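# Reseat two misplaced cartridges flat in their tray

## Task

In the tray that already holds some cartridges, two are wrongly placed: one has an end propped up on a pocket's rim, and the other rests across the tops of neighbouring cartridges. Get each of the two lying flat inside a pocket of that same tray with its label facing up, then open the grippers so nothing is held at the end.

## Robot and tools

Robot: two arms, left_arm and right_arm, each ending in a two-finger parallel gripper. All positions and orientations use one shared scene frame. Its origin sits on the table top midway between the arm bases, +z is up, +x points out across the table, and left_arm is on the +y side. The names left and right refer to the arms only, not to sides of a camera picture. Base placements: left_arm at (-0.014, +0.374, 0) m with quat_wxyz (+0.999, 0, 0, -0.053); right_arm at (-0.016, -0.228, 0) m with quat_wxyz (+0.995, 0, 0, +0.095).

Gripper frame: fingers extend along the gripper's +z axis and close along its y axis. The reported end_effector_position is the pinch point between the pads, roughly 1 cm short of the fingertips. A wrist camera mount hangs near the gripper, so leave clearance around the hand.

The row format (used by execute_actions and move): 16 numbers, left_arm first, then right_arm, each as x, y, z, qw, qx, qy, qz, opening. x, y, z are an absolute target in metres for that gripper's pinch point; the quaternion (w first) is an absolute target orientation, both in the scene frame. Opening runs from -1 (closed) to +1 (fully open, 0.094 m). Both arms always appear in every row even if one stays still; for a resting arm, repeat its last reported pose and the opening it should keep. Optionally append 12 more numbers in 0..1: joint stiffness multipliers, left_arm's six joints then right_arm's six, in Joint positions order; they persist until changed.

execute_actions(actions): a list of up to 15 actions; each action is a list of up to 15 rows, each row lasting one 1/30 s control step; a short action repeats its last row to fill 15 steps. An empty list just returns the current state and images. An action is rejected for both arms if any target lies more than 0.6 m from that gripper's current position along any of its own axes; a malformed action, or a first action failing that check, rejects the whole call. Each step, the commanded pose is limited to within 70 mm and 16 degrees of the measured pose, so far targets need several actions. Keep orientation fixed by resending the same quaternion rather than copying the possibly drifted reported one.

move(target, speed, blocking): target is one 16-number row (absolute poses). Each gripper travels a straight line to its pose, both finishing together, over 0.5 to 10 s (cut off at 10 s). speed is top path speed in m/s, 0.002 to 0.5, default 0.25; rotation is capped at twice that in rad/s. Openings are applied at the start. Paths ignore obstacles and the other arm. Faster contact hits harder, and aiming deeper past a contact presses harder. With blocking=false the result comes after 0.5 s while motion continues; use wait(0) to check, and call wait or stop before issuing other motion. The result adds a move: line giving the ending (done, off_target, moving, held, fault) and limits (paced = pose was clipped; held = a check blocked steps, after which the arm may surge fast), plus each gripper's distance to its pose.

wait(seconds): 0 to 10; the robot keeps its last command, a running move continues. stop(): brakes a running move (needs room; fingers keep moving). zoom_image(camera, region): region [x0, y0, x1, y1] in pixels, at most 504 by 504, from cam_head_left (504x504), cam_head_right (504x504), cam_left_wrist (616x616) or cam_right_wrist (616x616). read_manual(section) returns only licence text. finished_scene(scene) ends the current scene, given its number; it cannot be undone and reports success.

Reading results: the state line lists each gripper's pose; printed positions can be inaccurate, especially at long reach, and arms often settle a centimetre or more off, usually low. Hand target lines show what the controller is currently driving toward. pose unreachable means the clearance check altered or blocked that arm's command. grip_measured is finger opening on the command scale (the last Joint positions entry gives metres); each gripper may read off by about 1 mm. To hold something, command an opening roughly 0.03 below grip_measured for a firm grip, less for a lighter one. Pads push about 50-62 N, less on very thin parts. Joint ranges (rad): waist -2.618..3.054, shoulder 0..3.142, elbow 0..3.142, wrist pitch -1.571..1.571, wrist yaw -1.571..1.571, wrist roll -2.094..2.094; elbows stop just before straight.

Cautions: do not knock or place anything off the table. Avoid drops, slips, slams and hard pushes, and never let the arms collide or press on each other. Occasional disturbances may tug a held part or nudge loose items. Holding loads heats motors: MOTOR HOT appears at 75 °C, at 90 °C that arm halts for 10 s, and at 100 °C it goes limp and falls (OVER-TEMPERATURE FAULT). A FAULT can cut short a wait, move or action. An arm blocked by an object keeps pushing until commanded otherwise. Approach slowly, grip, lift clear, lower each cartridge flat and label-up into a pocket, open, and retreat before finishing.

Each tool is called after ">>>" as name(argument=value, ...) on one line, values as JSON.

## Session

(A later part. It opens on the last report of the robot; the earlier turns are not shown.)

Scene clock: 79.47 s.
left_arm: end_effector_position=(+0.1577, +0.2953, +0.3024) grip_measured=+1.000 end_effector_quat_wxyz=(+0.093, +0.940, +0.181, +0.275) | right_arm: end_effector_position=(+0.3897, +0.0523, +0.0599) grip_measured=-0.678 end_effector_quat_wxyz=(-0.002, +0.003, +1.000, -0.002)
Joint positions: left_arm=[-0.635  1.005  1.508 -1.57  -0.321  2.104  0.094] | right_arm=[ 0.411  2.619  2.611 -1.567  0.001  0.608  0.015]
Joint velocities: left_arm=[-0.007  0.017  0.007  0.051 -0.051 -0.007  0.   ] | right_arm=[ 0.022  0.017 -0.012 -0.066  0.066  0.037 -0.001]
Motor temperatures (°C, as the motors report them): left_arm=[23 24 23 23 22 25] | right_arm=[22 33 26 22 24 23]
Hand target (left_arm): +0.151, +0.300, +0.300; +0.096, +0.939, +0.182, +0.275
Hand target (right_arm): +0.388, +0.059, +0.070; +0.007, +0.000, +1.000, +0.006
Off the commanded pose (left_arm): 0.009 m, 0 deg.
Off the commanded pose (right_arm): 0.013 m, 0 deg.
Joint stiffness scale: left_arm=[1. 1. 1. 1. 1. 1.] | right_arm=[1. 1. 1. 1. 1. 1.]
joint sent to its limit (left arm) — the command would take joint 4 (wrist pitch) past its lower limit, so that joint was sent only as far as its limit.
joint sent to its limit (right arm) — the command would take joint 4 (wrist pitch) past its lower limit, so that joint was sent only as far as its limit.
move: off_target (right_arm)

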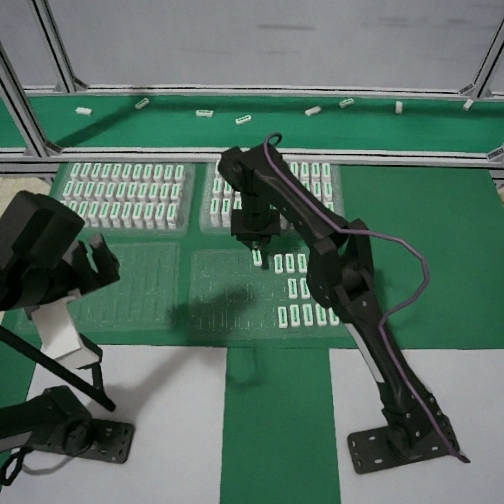

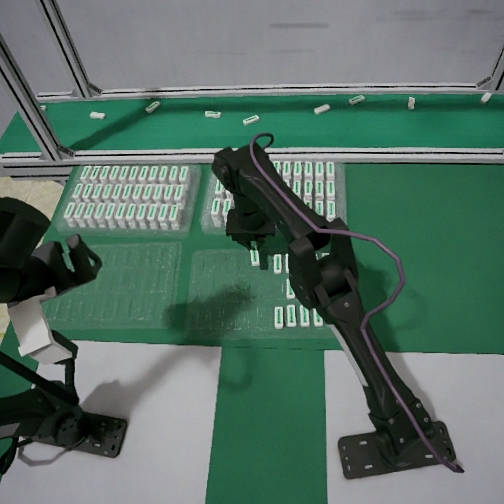

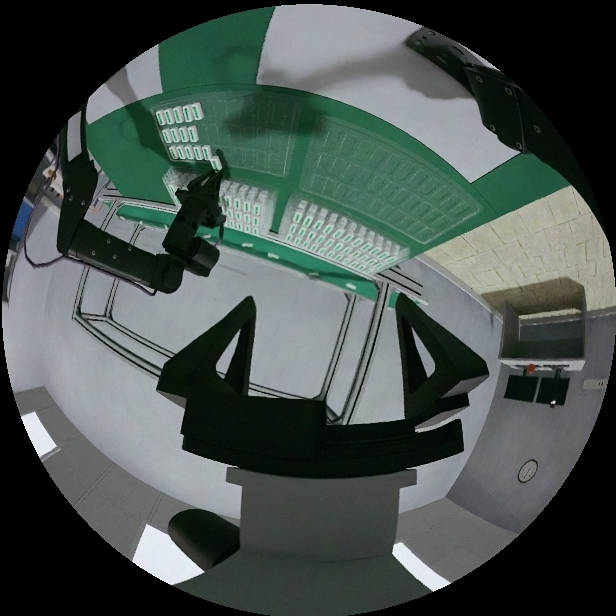

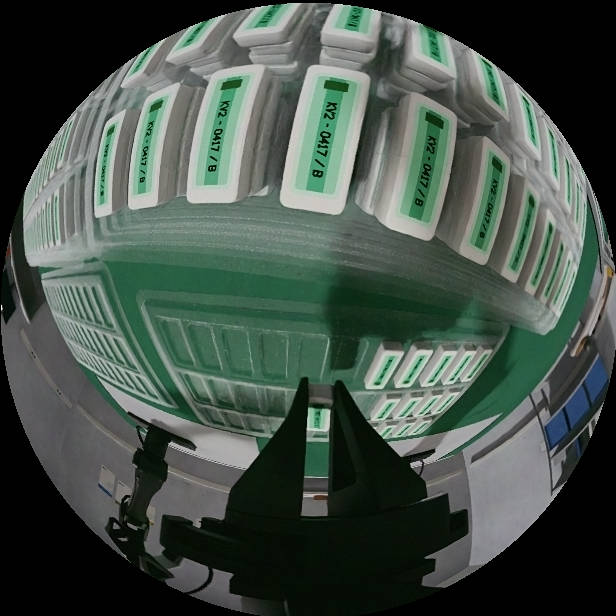

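>>> move(target=[0.15,0.3,0.3,0.094,0.94,0.183,0.274,1, 0.33,0.04,0.055,0,0,1,0,-0.8], speed=0.1)

>>> zoom_image(camera="cam_right_wrist", region=[130, 200, 500, 480])

Scene clock: 86.37 s.
left_arm: end_effector_position=(+0.1577, +0.2953, +0.3024) grip_measured=+1.000 end_effector_quat_wxyz=(+0.093, +0.940, +0.181, +0.275) | right_arm: end_effector_position=(+0.3309, +0.0347, +0.0446) grip_measured=-0.678 end_effector_quat_wxyz=(-0.015, +0.002, +1.000, -0.012)
Joint positions: left_arm=[-0.635  1.005  1.508 -1.57  -0.321  2.104  0.094] | right_arm=[ 0.455  2.288  1.949 -1.27   0.001  0.649  0.015]
Joint velocities: left_arm=[-0.007 -0.012  0.002  0.007  0.051  0.037  0.   ] | right_arm=[-0.007 -0.007 -0.002 -0.007 -0.007  0.051 -0.001]
Motor temperatures (°C, as the motors report them): left_arm=[23 24 23 23 22 25] | right_arm=[22 34 26 22 24 23]
Hand target (left_arm): +0.151, +0.300, +0.300; +0.096, +0.939, +0.182, +0.275
Hand target (right_arm): +0.331, +0.040, +0.055; -0.000, +0.000, +1.000, +0.000
Off the commanded pose (left_arm): 0.009 m, 0 deg.
Off the commanded pose (right_arm): 0.012 m, 2 deg.
Joint stiffness scale: left_arm=[1. 1. 1. 1. 1. 1.] | right_arm=[1. 1. 1. 1. 1. 1.]
joint sent to its limit (left arm) — the command would take joint 4 (wrist pitch) past its lower limit, so that joint was sent only as far as its limit.
move: off_target (right_arm)

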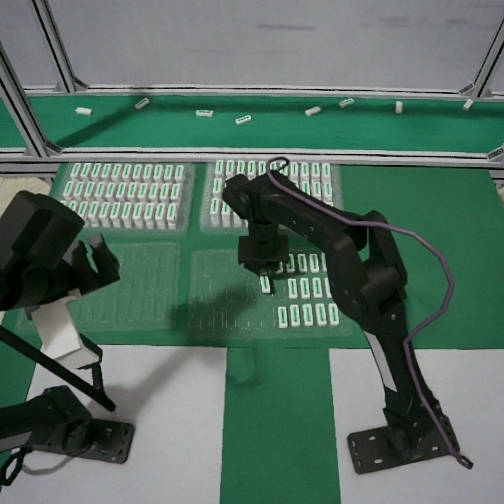

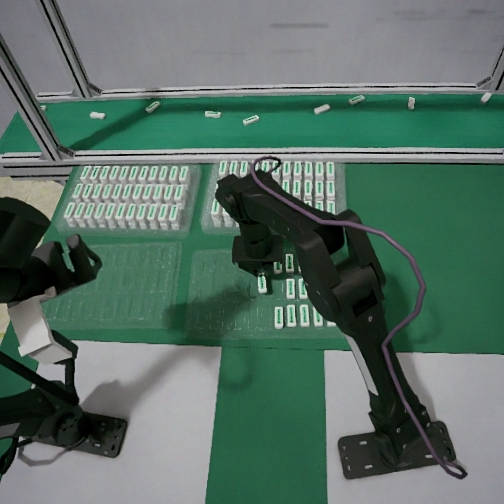

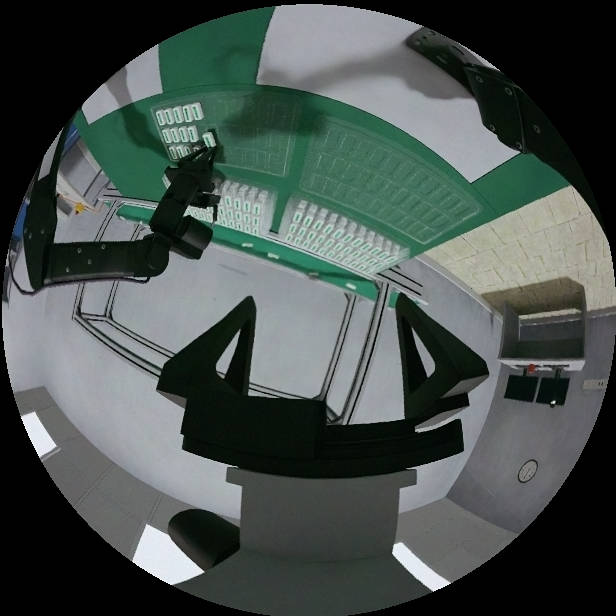

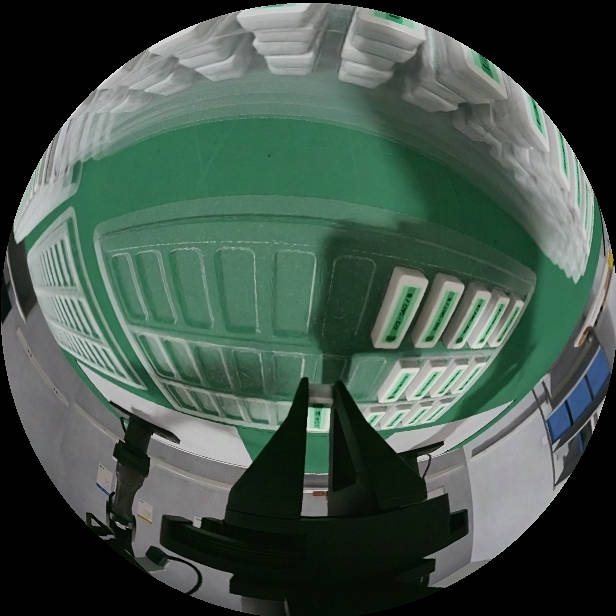

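Region (130, 200, 500, 480) of cam_right_wrist's 616x616 image, scaled by 1.362, with more detail than that image has; it fills the top 381 rows of this view, and the rest is white.

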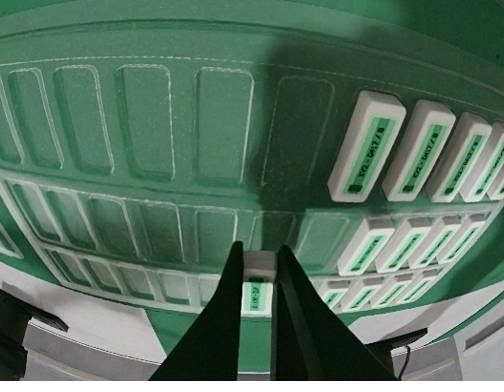

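>>> move(target=[0.15,0.3,0.3,0.094,0.94,0.183,0.274,1, 0.332,0.035,0.036,0,0,1,0,-0.8], speed=0.05)

>>> move(target=[0.15,0.3,0.3,0.094,0.94,0.183,0.274,1, 0.332,0.035,0.036,0,0,1,0,-0.5], speed=0.05)

>>> move(target=[0.15,0.3,0.3,0.094,0.94,0.183,0.274,1, 0.24,0.02,0.12,0,0,1,0,-0.5], speed=0.15)

Scene clock: 97.10 s.
left_arm: end_effector_position=(+0.1577, +0.2953, +0.3024) grip_measured=+1.000 end_effector_quat_wxyz=(+0.093, +0.940, +0.181, +0.275) | right_arm: end_effector_position=(+0.3280, +0.0325, +0.0259) grip_measured=-0.678 end_effector_quat_wxyz=(-0.016, +0.002, +1.000, -0.013)
Joint positions: left_arm=[-0.635  1.005  1.508 -1.57  -0.321  2.104  0.094] | right_arm=[ 0.455  2.288  1.874 -1.199  0.001  0.65   0.015]
Joint velocities: left_arm=[ 0.012 -0.007 -0.007  0.007  0.007  0.051  0.   ] | right_arm=[-0.022  0.007 -0.012  0.081  0.007 -0.037  0.002]
Motor temperatures (°C, as the motors report them): left_arm=[23 25 23 23 22 25] | right_arm=[22 35 25 22 24 23]
Hand target (left_arm): +0.151, +0.300, +0.300; +0.096, +0.939, +0.182, +0.275
Hand target (right_arm): +0.332, +0.035, +0.036; -0.000, +0.000, +1.000, -0.000
Off the commanded pose (left_arm): 0.009 m, 0 deg.
Off the commanded pose (right_arm): 0.011 m, 2 deg.
Joint stiffness scale: left_arm=[1. 1. 1. 1. 1. 1.] | right_arm=[1. 1. 1. 1. 1. 1.]
joint sent to its limit (left arm) — the command would take joint 4 (wrist pitch) past its lower limit, so that joint was sent only as far as its limit.
move: off_target (right_arm)

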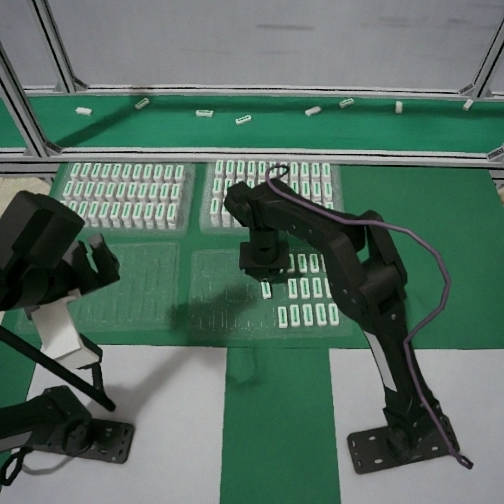

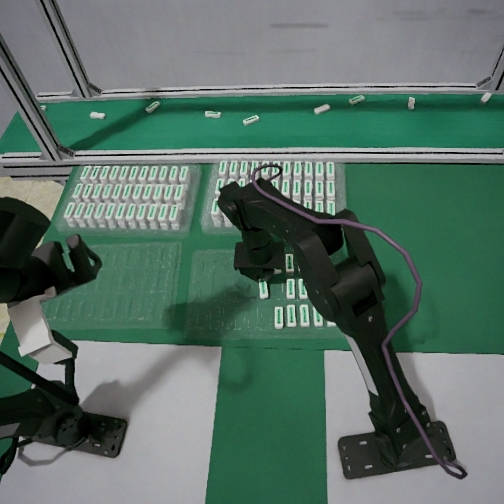

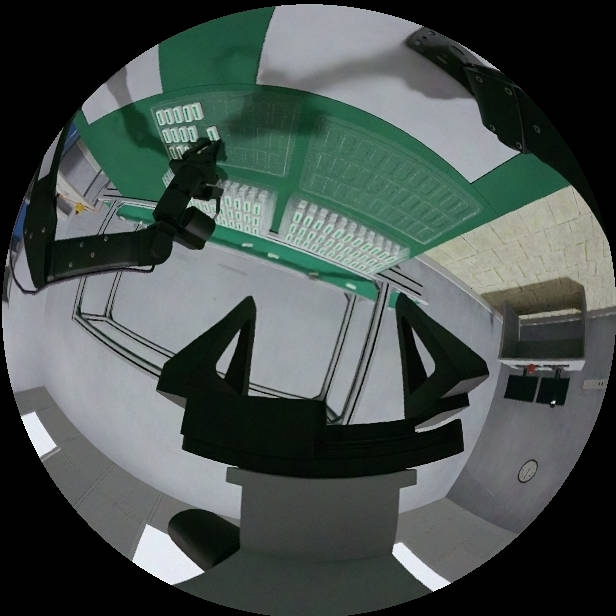

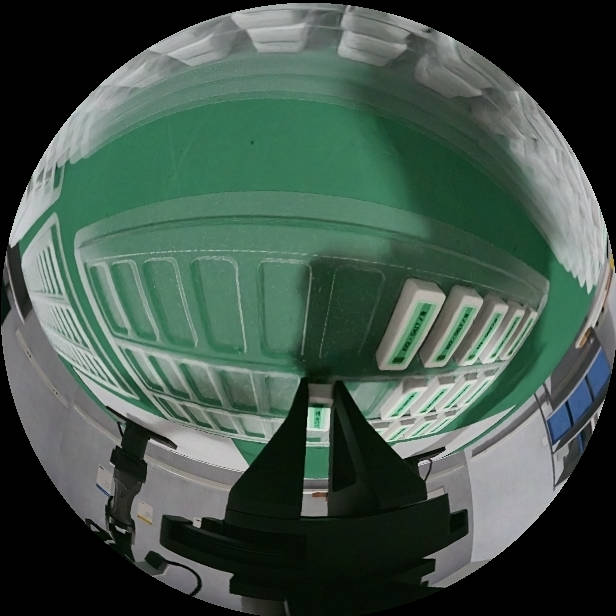

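Scene clock: 97.80 s.
left_arm: end_effector_position=(+0.1577, +0.2953, +0.3024) grip_measured=+1.000 end_effector_quat_wxyz=(+0.093, +0.940, +0.181, +0.275) | right_arm: end_effector_position=(+0.3280, +0.0325, +0.0259) grip_measured=-0.502 end_effector_quat_wxyz=(-0.016, +0.002, +1.000, -0.013)
Joint positions: left_arm=[-0.635  1.005  1.508 -1.57  -0.321  2.104  0.094] | right_arm=[ 0.455  2.288  1.874 -1.199  0.001  0.649  0.023]
Joint velocities: left_arm=[-0.012 -0.012 -0.002 -0.051  0.081 -0.037  0.   ] | right_arm=[ 0.007  0.002  0.007 -0.037  0.022 -0.051 -0.   ]
Motor temperatures (°C, as the motors report them): left_arm=[23 25 23 23 22 25] | right_arm=[22 35 25 22 24 23]
Hand target (left_arm): +0.151, +0.300, +0.300; +0.096, +0.939, +0.182, +0.275
Hand target (right_arm): +0.332, +0.035, +0.036; -0.000, +0.000, +1.000, -0.000
Off the commanded pose (left_arm): 0.009 m, 0 deg.
Off the commanded pose (right_arm): 0.011 m, 2 deg.
Joint stiffness scale: left_arm=[1. 1. 1. 1. 1. 1.] | right_arm=[1. 1. 1. 1. 1. 1.]
joint sent to its limit (left arm) — the command would take joint 4 (wrist pitch) past its lower limit, so that joint was sent only as far as its limit.
move: off_target (right_arm)

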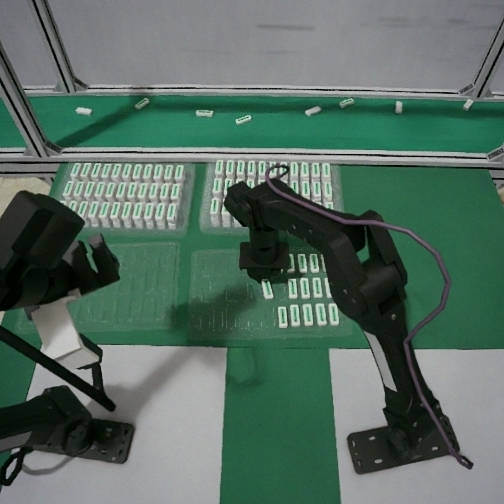

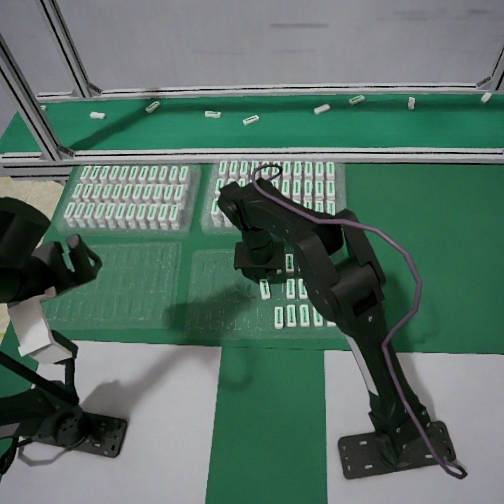

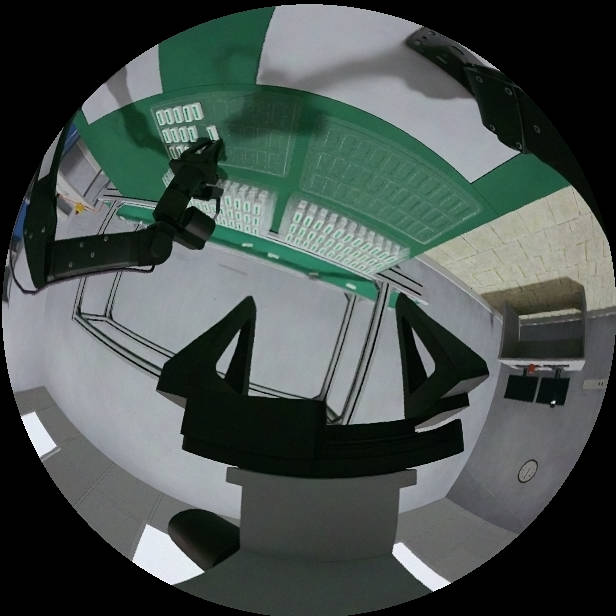

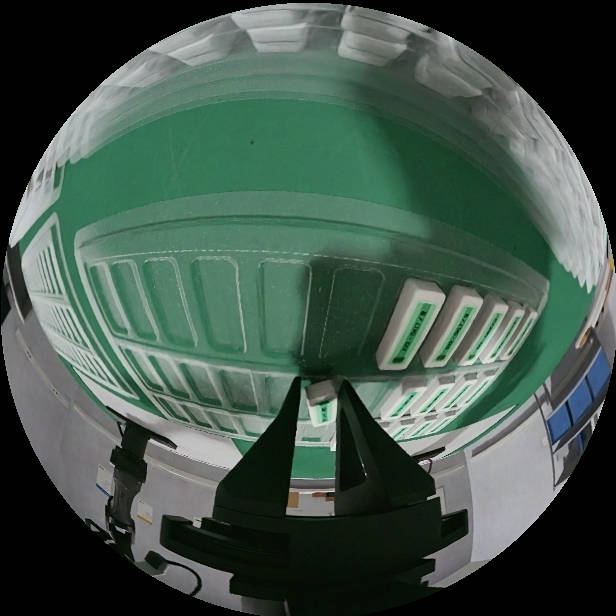

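Scene clock: 99.10 s.
left_arm: end_effector_position=(+0.1577, +0.2953, +0.3024) grip_measured=+1.000 end_effector_quat_wxyz=(+0.093, +0.940, +0.181, +0.275) | right_arm: end_effector_position=(+0.2471, +0.0206, +0.1159) grip_measured=-0.502 end_effector_quat_wxyz=(+0.003, +0.002, +1.000, +0.002)
Joint positions: left_arm=[-0.635  1.005  1.508 -1.57  -0.321  2.104  0.094] | right_arm=[ 0.563  1.91   1.657 -1.31   0.001  0.757  0.023]
Joint velocities: left_arm=[-0.007 -0.012  0.007 -0.022 -0.007  0.007  0.   ] | right_arm=[ 0.002 -0.017 -0.007  0.022 -0.007  0.022 -0.   ]
Motor temperatures (°C, as the motors report them): left_arm=[23 25 23 23 22 25] | right_arm=[22 35 25 22 24 23]
Hand target (left_arm): +0.151, +0.300, +0.300; +0.096, +0.939, +0.182, +0.275
Hand target (right_arm): +0.240, +0.019, +0.120; -0.000, +0.000, +1.000, +0.001
Off the commanded pose (left_arm): 0.009 m, 0 deg.
Off the commanded pose (right_arm): 0.008 m, 0 deg.
Joint stiffness scale: left_arm=[1. 1. 1. 1. 1. 1.] | right_arm=[1. 1. 1. 1. 1. 1.]
joint sent to its limit (left arm) — the command would take joint 4 (wrist pitch) past its lower limit, so that joint was sent only as far as its limit.
move: done

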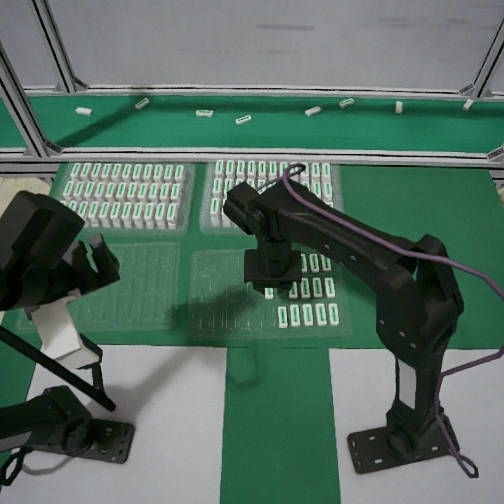

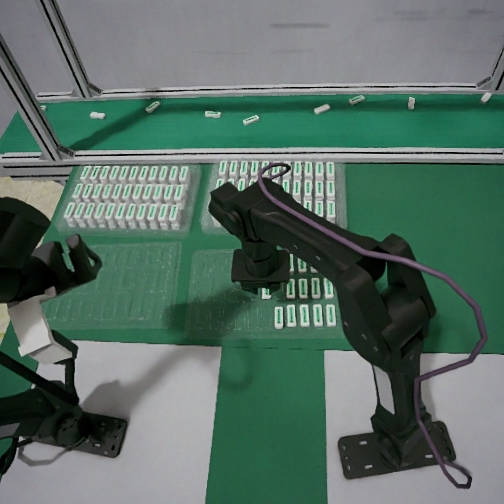

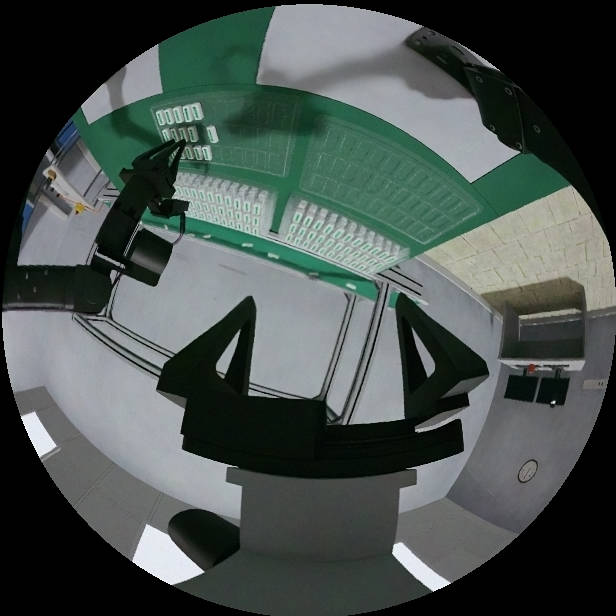

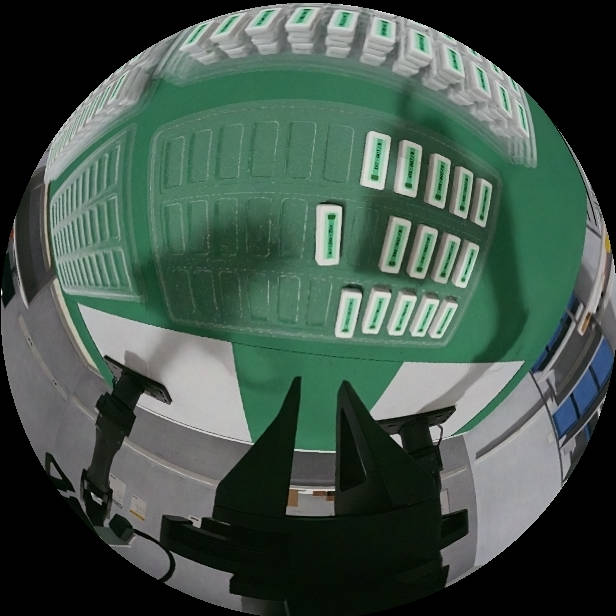

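>>> zoom_image(camera="cam_right_wrist", region=[240, 180, 480, 350])

Region (240, 180, 480, 350) of cam_right_wrist's 616x616 image, scaled by 2.100, with more detail than that image has; it fills the top 357 rows of this view, and the rest is white.

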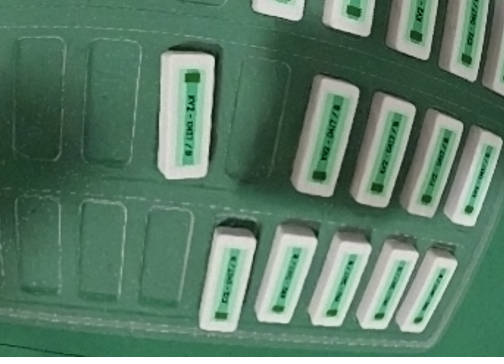

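>>> move(target=[0.15,0.3,0.3,0.094,0.94,0.183,0.274,1, 0.316,0.035,0.03,0,0,1,0,-0.45], speed=0.12)

>>> move(target=[0.15,0.3,0.3,0.094,0.94,0.183,0.274,1, 0.316,0.035,0.03,0,0,1,0,-0.8], speed=0.05)

>>> move(target=[0.15,0.3,0.3,0.094,0.94,0.183,0.274,1, 0.316,0.029,0.034,0,0.07,0.9976,0,-0.8], speed=0.05)

>>> move(target=[0.15,0.3,0.3,0.094,0.94,0.183,0.274,1, 0.316,0.029,0.034,0,0.07,0.9976,0,-0.5], speed=0.05)

>>> move(target=[0.15,0.3,0.3,0.094,0.94,0.183,0.274,1, 0.24,0.02,0.12,0,0.07,0.9976,0,-1], speed=0.15)

>>> zoom_image(camera="cam_right_wrist", region=[200, 160, 480, 360])

Scene clock: 121.23 s.
left_arm: end_effector_position=(+0.1577, +0.2953, +0.3024) grip_measured=+1.000 end_effector_quat_wxyz=(+0.093, +0.940, +0.181, +0.275) | right_arm: end_effector_position=(+0.3001, +0.0303, +0.0246) grip_measured=-0.452 end_effector_quat_wxyz=(-0.023, -0.004, +1.000, -0.018)
Joint positions: left_arm=[-0.635  1.005  1.508 -1.57  -0.321  2.104  0.094] | right_arm=[ 0.49   2.208  1.735 -1.156 -0.001  0.675  0.026]
Joint velocities: left_arm=[-0.007  0.007 -0.002  0.022  0.022 -0.081  0.   ] | right_arm=[-0.002 -0.002 -0.002 -0.11   0.022 -0.037  0.   ]
Motor temperatures (°C, as the motors report them): left_arm=[23 25 23 23 22 25] | right_arm=[22 33 25 22 24 23]
Hand target (left_arm): +0.151, +0.300, +0.300; +0.096, +0.939, +0.182, +0.275
Hand target (right_arm): +0.316, +0.036, +0.031; +0.000, -0.000, +1.000, -0.001
Off the commanded pose (left_arm): 0.009 m, 0 deg.
Off the commanded pose (right_arm): 0.017 m, 3 deg.
Joint stiffness scale: left_arm=[1. 1. 1. 1. 1. 1.] | right_arm=[1. 1. 1. 1. 1. 1.]
joint sent to its limit (left arm) — the command would take joint 4 (wrist pitch) past its lower limit, so that joint was sent only as far as its limit.
move: off_target (right_arm)

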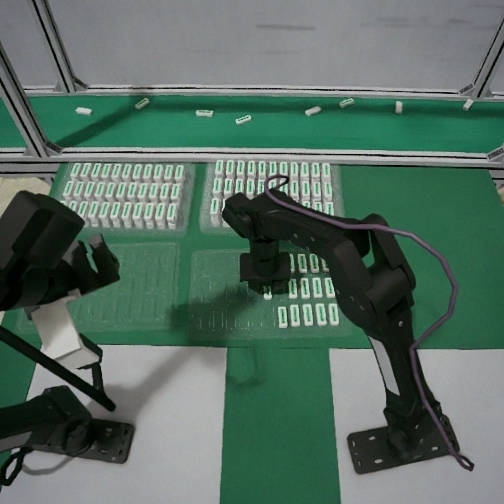

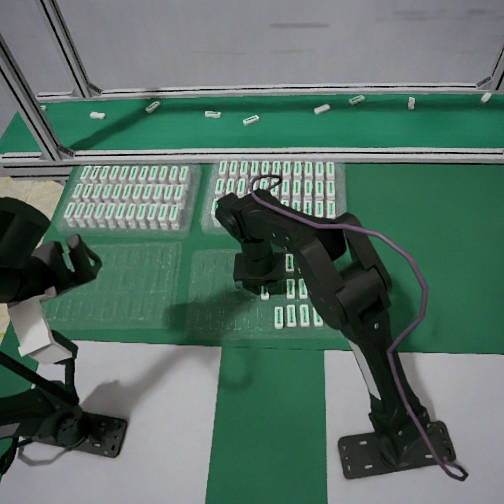

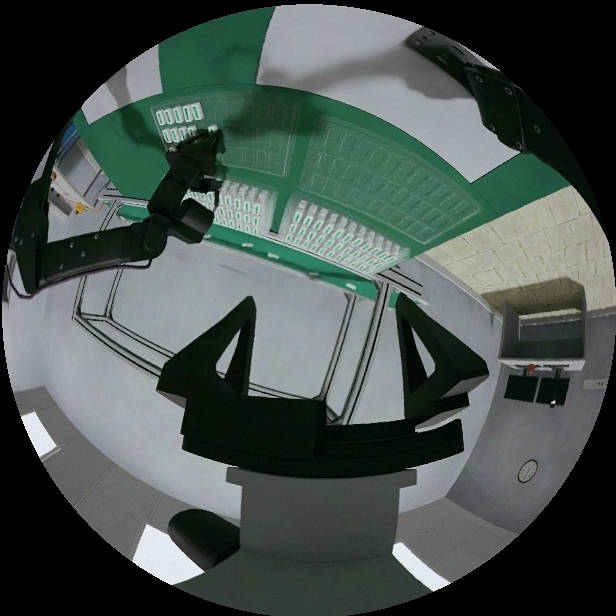

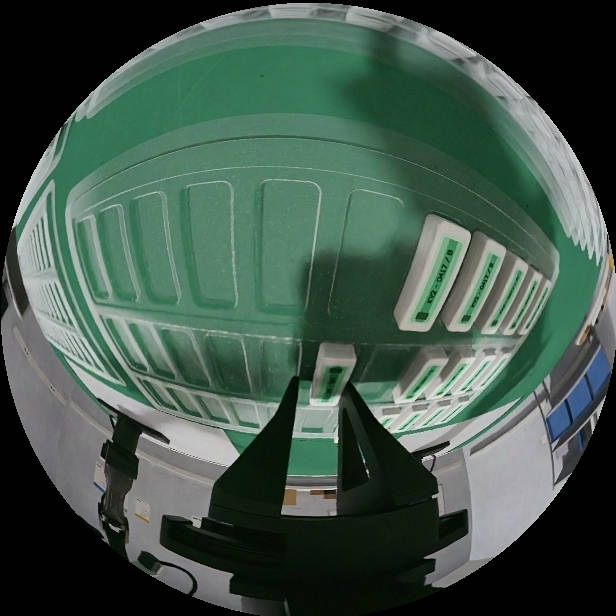

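Scene clock: 122.07 s.
left_arm: end_effector_position=(+0.1577, +0.2953, +0.3024) grip_measured=+1.000 end_effector_quat_wxyz=(+0.093, +0.940, +0.181, +0.275) | right_arm: end_effector_position=(+0.2996, +0.0268, +0.0248) grip_measured=-0.683 end_effector_quat_wxyz=(-0.024, -0.004, +0.999, -0.024)
Joint positions: left_arm=[-0.635  1.005  1.508 -1.57  -0.321  2.104  0.094] | right_arm=[ 0.488  2.208  1.735 -1.166  0.008  0.672  0.015]
Joint velocities: left_arm=[-0.017 -0.002 -0.002 -0.066  0.022  0.066  0.   ] | right_arm=[-0.002  0.002  0.012  0.022  0.007 -0.11  -0.   ]
Motor temperatures (°C, as the motors report them): left_arm=[23 25 23 23 22 25] | right_arm=[22 33 25 22 24 23]
Hand target (left_arm): +0.151, +0.300, +0.300; +0.096, +0.939, +0.182, +0.275
Hand target (right_arm): +0.316, +0.035, +0.031; -0.000, +0.000, +1.000, -0.000
Off the commanded pose (left_arm): 0.009 m, 0 deg.
Off the commanded pose (right_arm): 0.019 m, 4 deg.
Joint stiffness scale: left_arm=[1. 1. 1. 1. 1. 1.] | right_arm=[1. 1. 1. 1. 1. 1.]
joint sent to its limit (left arm) — the command would take joint 4 (wrist pitch) past its lower limit, so that joint was sent only as far as its limit.
move: off_target (right_arm)

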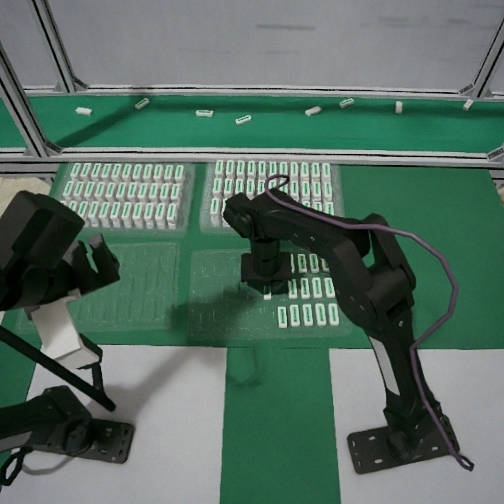

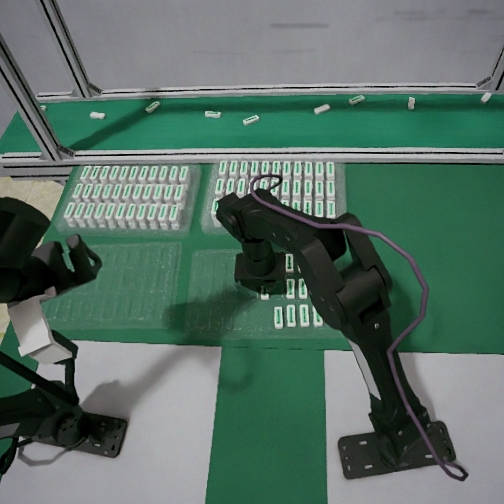

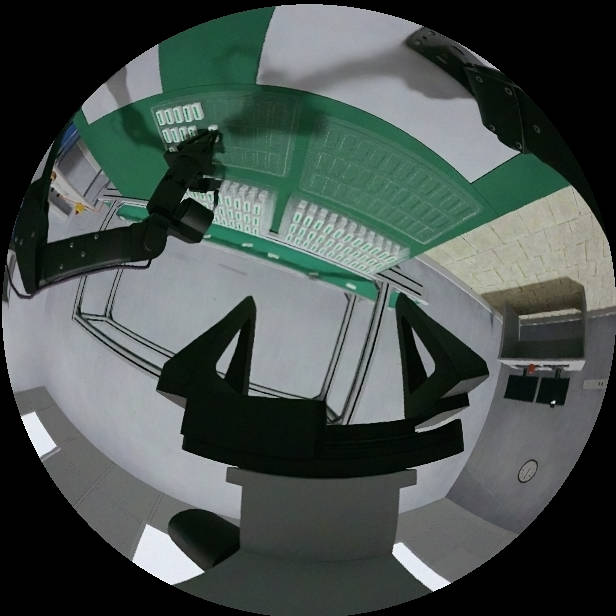

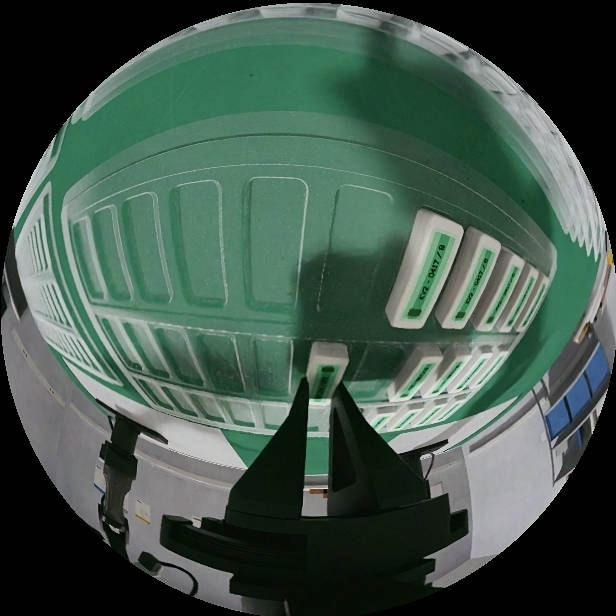

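Scene clock: 123.93 s.
left_arm: end_effector_position=(+0.1577, +0.2953, +0.3024) grip_measured=+1.000 end_effector_quat_wxyz=(+0.093, +0.940, +0.181, +0.275) | right_arm: end_effector_position=(+0.2996, +0.0261, +0.0248) grip_measured=-0.683 end_effector_quat_wxyz=(-0.027, +0.046, +0.998, -0.022)
Joint positions: left_arm=[-0.635  1.005  1.508 -1.57  -0.321  2.104  0.094] | right_arm=[ 0.483  2.208  1.735 -1.168 -0.002  0.765  0.015]
Joint velocities: left_arm=[ 0.007 -0.007  0.002  0.022 -0.051 -0.051  0.   ] | right_arm=[-0.012 -0.007  0.002 -0.051  0.022 -0.022 -0.001]
Motor temperatures (°C, as the motors report them): left_arm=[23 25 23 23 22 25] | right_arm=[22 33 25 22 24 23]
Hand target (left_arm): +0.151, +0.300, +0.300; +0.096, +0.939, +0.182, +0.275
Hand target (right_arm): +0.316, +0.029, +0.035; -0.001, +0.070, +0.998, +0.000
Off the commanded pose (left_arm): 0.009 m, 0 deg.
Off the commanded pose (right_arm): 0.019 m, 5 deg.
Joint stiffness scale: left_arm=[1. 1. 1. 1. 1. 1.] | right_arm=[1. 1. 1. 1. 1. 1.]
joint sent to its limit (left arm) — the command would take joint 4 (wrist pitch) past its lower limit, so that joint was sent only as far as its limit.
move: off_target (right_arm)

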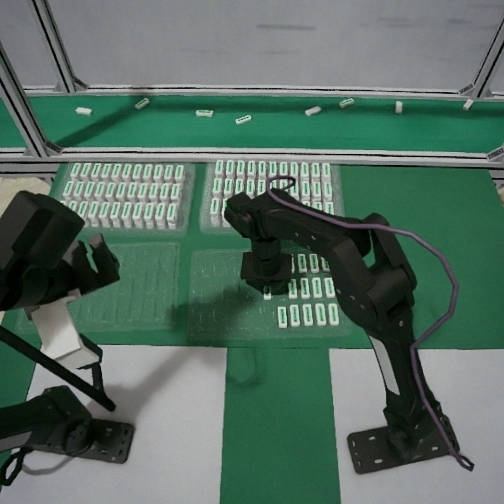

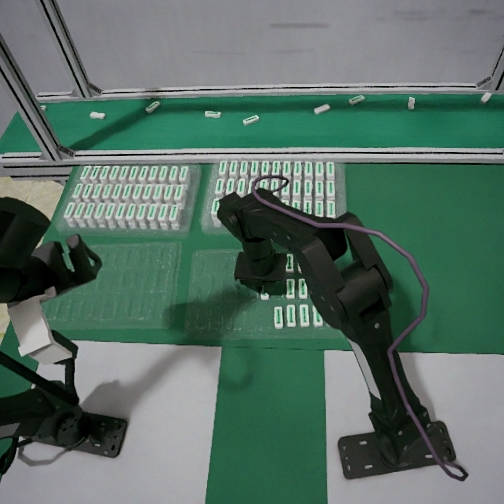

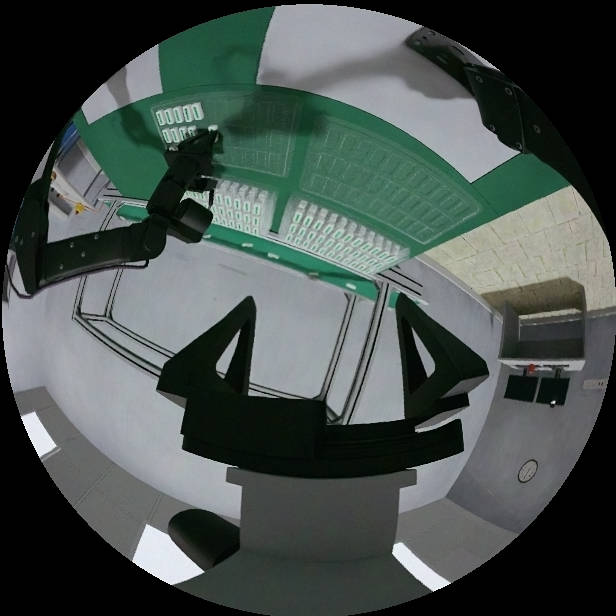

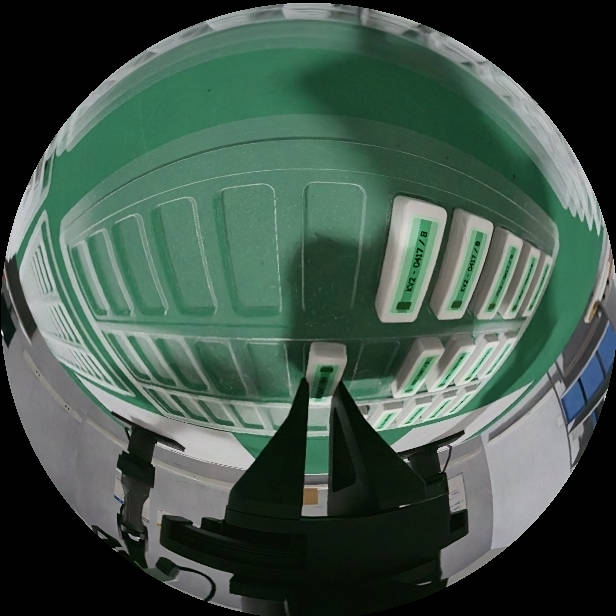

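Scene clock: 125.03 s.
left_arm: end_effector_position=(+0.1577, +0.2953, +0.3024) grip_measured=+1.000 end_effector_quat_wxyz=(+0.093, +0.940, +0.181, +0.275) | right_arm: end_effector_position=(+0.2993, +0.0253, +0.0249) grip_measured=-0.502 end_effector_quat_wxyz=(-0.027, +0.057, +0.998, -0.024)
Joint positions: left_arm=[-0.635  1.005  1.508 -1.57  -0.321  2.104  0.094] | right_arm=[ 0.483  2.208  1.735 -1.171  0.     0.788  0.023]
Joint velocities: left_arm=[ 0.012  0.012 -0.007 -0.037  0.022 -0.022  0.   ] | right_arm=[ 0.007 -0.012 -0.012  0.051  0.007 -0.022  0.   ]
Motor temperatures (°C, as the motors report them): left_arm=[23 25 23 23 22 25] | right_arm=[22 33 25 22 24 23]
Hand target (left_arm): +0.151, +0.300, +0.300; +0.096, +0.939, +0.182, +0.275
Hand target (right_arm): +0.316, +0.029, +0.035; -0.001, +0.070, +0.998, -0.000
Off the commanded pose (left_arm): 0.009 m, 0 deg.
Off the commanded pose (right_arm): 0.019 m, 4 deg.
Joint stiffness scale: left_arm=[1. 1. 1. 1. 1. 1.] | right_arm=[1. 1. 1. 1. 1. 1.]
joint sent to its limit (left arm) — the command would take joint 4 (wrist pitch) past its lower limit, so that joint was sent only as far as its limit.
move: off_target (right_arm)

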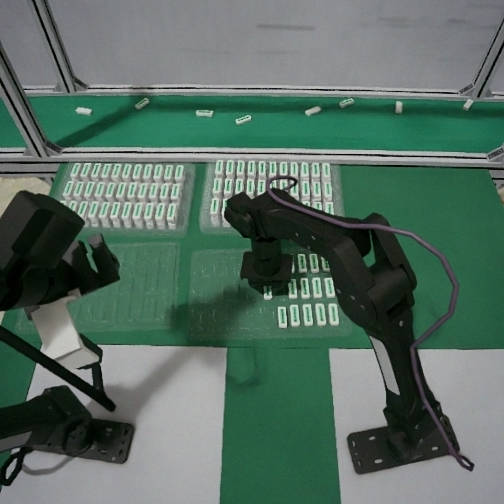

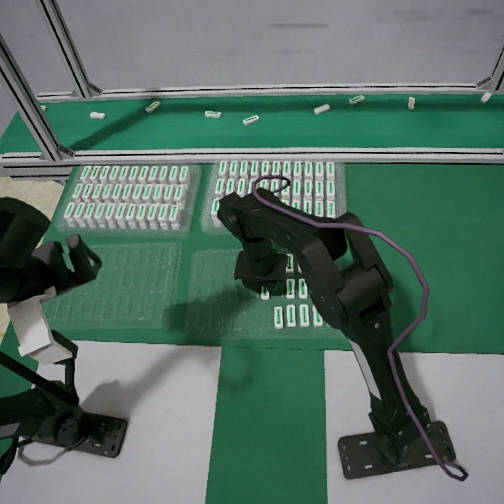

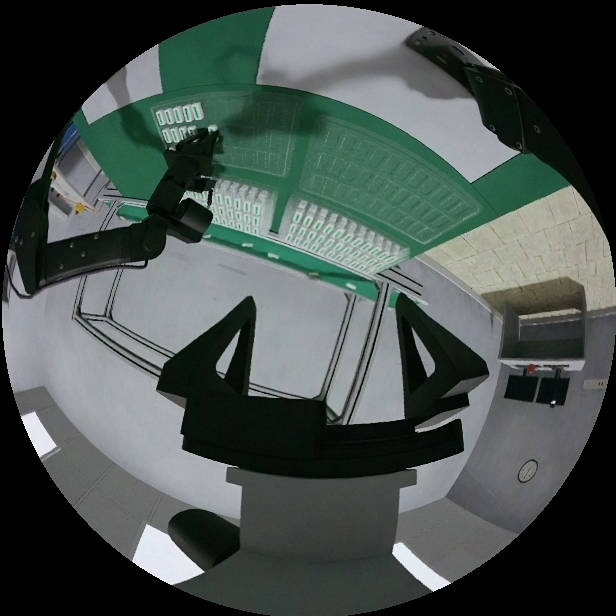

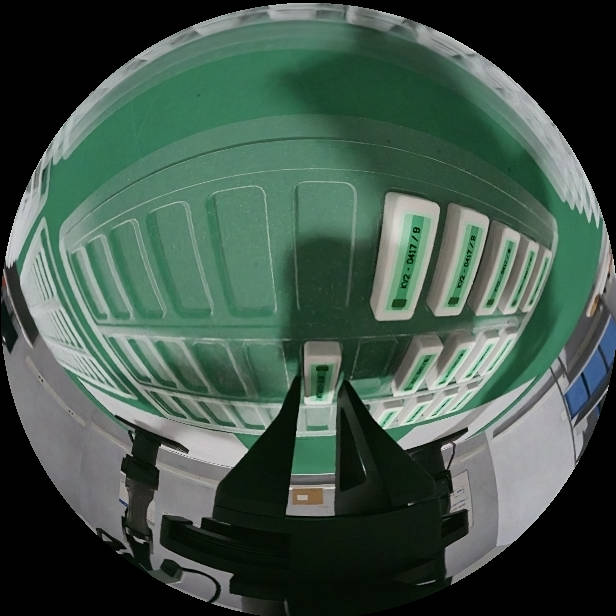

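Scene clock: 126.27 s.
left_arm: end_effector_position=(+0.1577, +0.2953, +0.3024) grip_measured=+1.000 end_effector_quat_wxyz=(+0.093, +0.940, +0.181, +0.275) | right_arm: end_effector_position=(+0.2465, +0.0201, +0.1154) grip_measured=-0.684 end_effector_quat_wxyz=(+0.002, +0.073, +0.997, +0.002)
Joint positions: left_arm=[-0.635  1.005  1.508 -1.57  -0.321  2.104  0.094] | right_arm=[ 0.562  1.91   1.654 -1.31  -0.001  0.899  0.015]
Joint velocities: left_arm=[ 0.002 -0.007  0.002 -0.051 -0.007  0.125  0.   ] | right_arm=[ 0.007 -0.012 -0.007 -0.051 -0.051 -0.007 -0.001]
Motor temperatures (°C, as the motors report them): left_arm=[23 25 23 23 22 25] | right_arm=[22 33 25 22 24 23]
Hand target (left_arm): +0.151, +0.300, +0.300; +0.096, +0.939, +0.182, +0.275
Hand target (right_arm): +0.239, +0.019, +0.120; -0.000, +0.070, +0.998, +0.001
Off the commanded pose (left_arm): 0.009 m, 0 deg.
Off the commanded pose (right_arm): 0.008 m, 0 deg.
Joint stiffness scale: left_arm=[1. 1. 1. 1. 1. 1.] | right_arm=[1. 1. 1. 1. 1. 1.]
joint sent to its limit (left arm) — the command would take joint 4 (wrist pitch) past its lower limit, so that joint was sent only as far as its limit.
move: done

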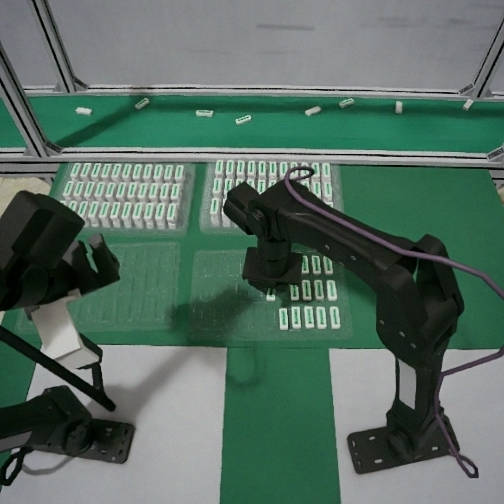

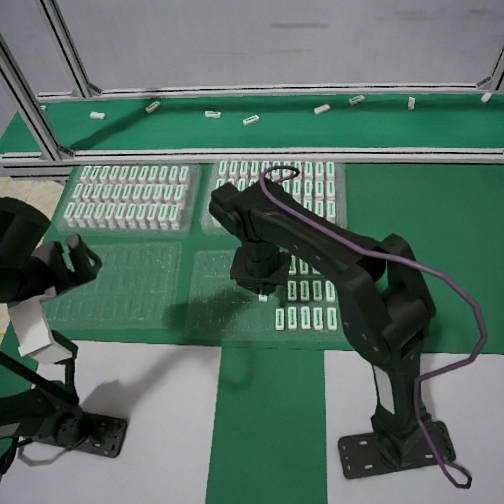

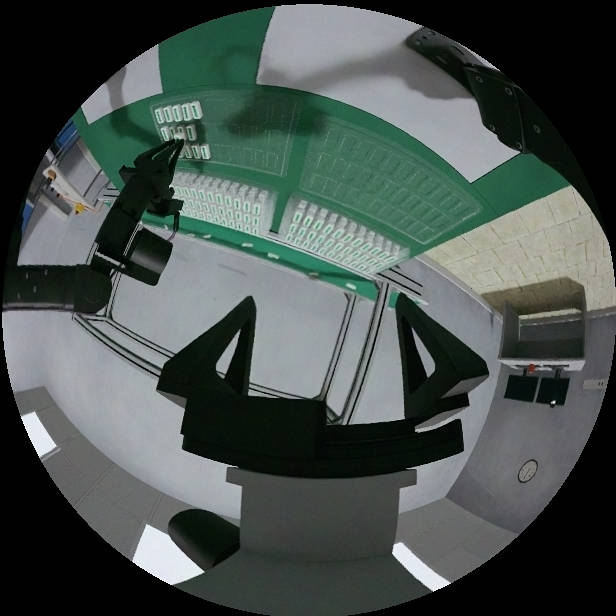

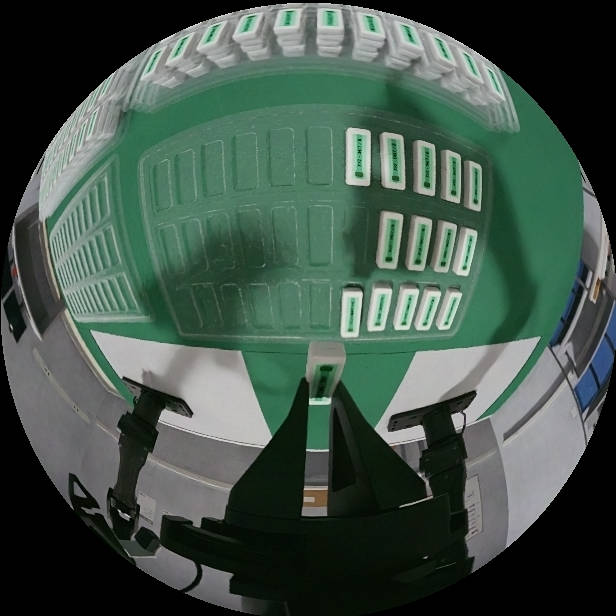

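Region (200, 160, 480, 360) of cam_right_wrist's 616x616 image, scaled by 1.800, with more detail than that image has; it fills the top 360 rows of this view, and the rest is white.

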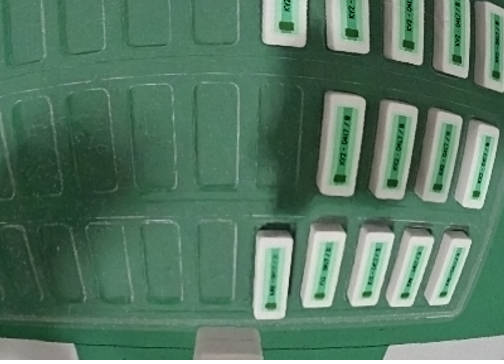

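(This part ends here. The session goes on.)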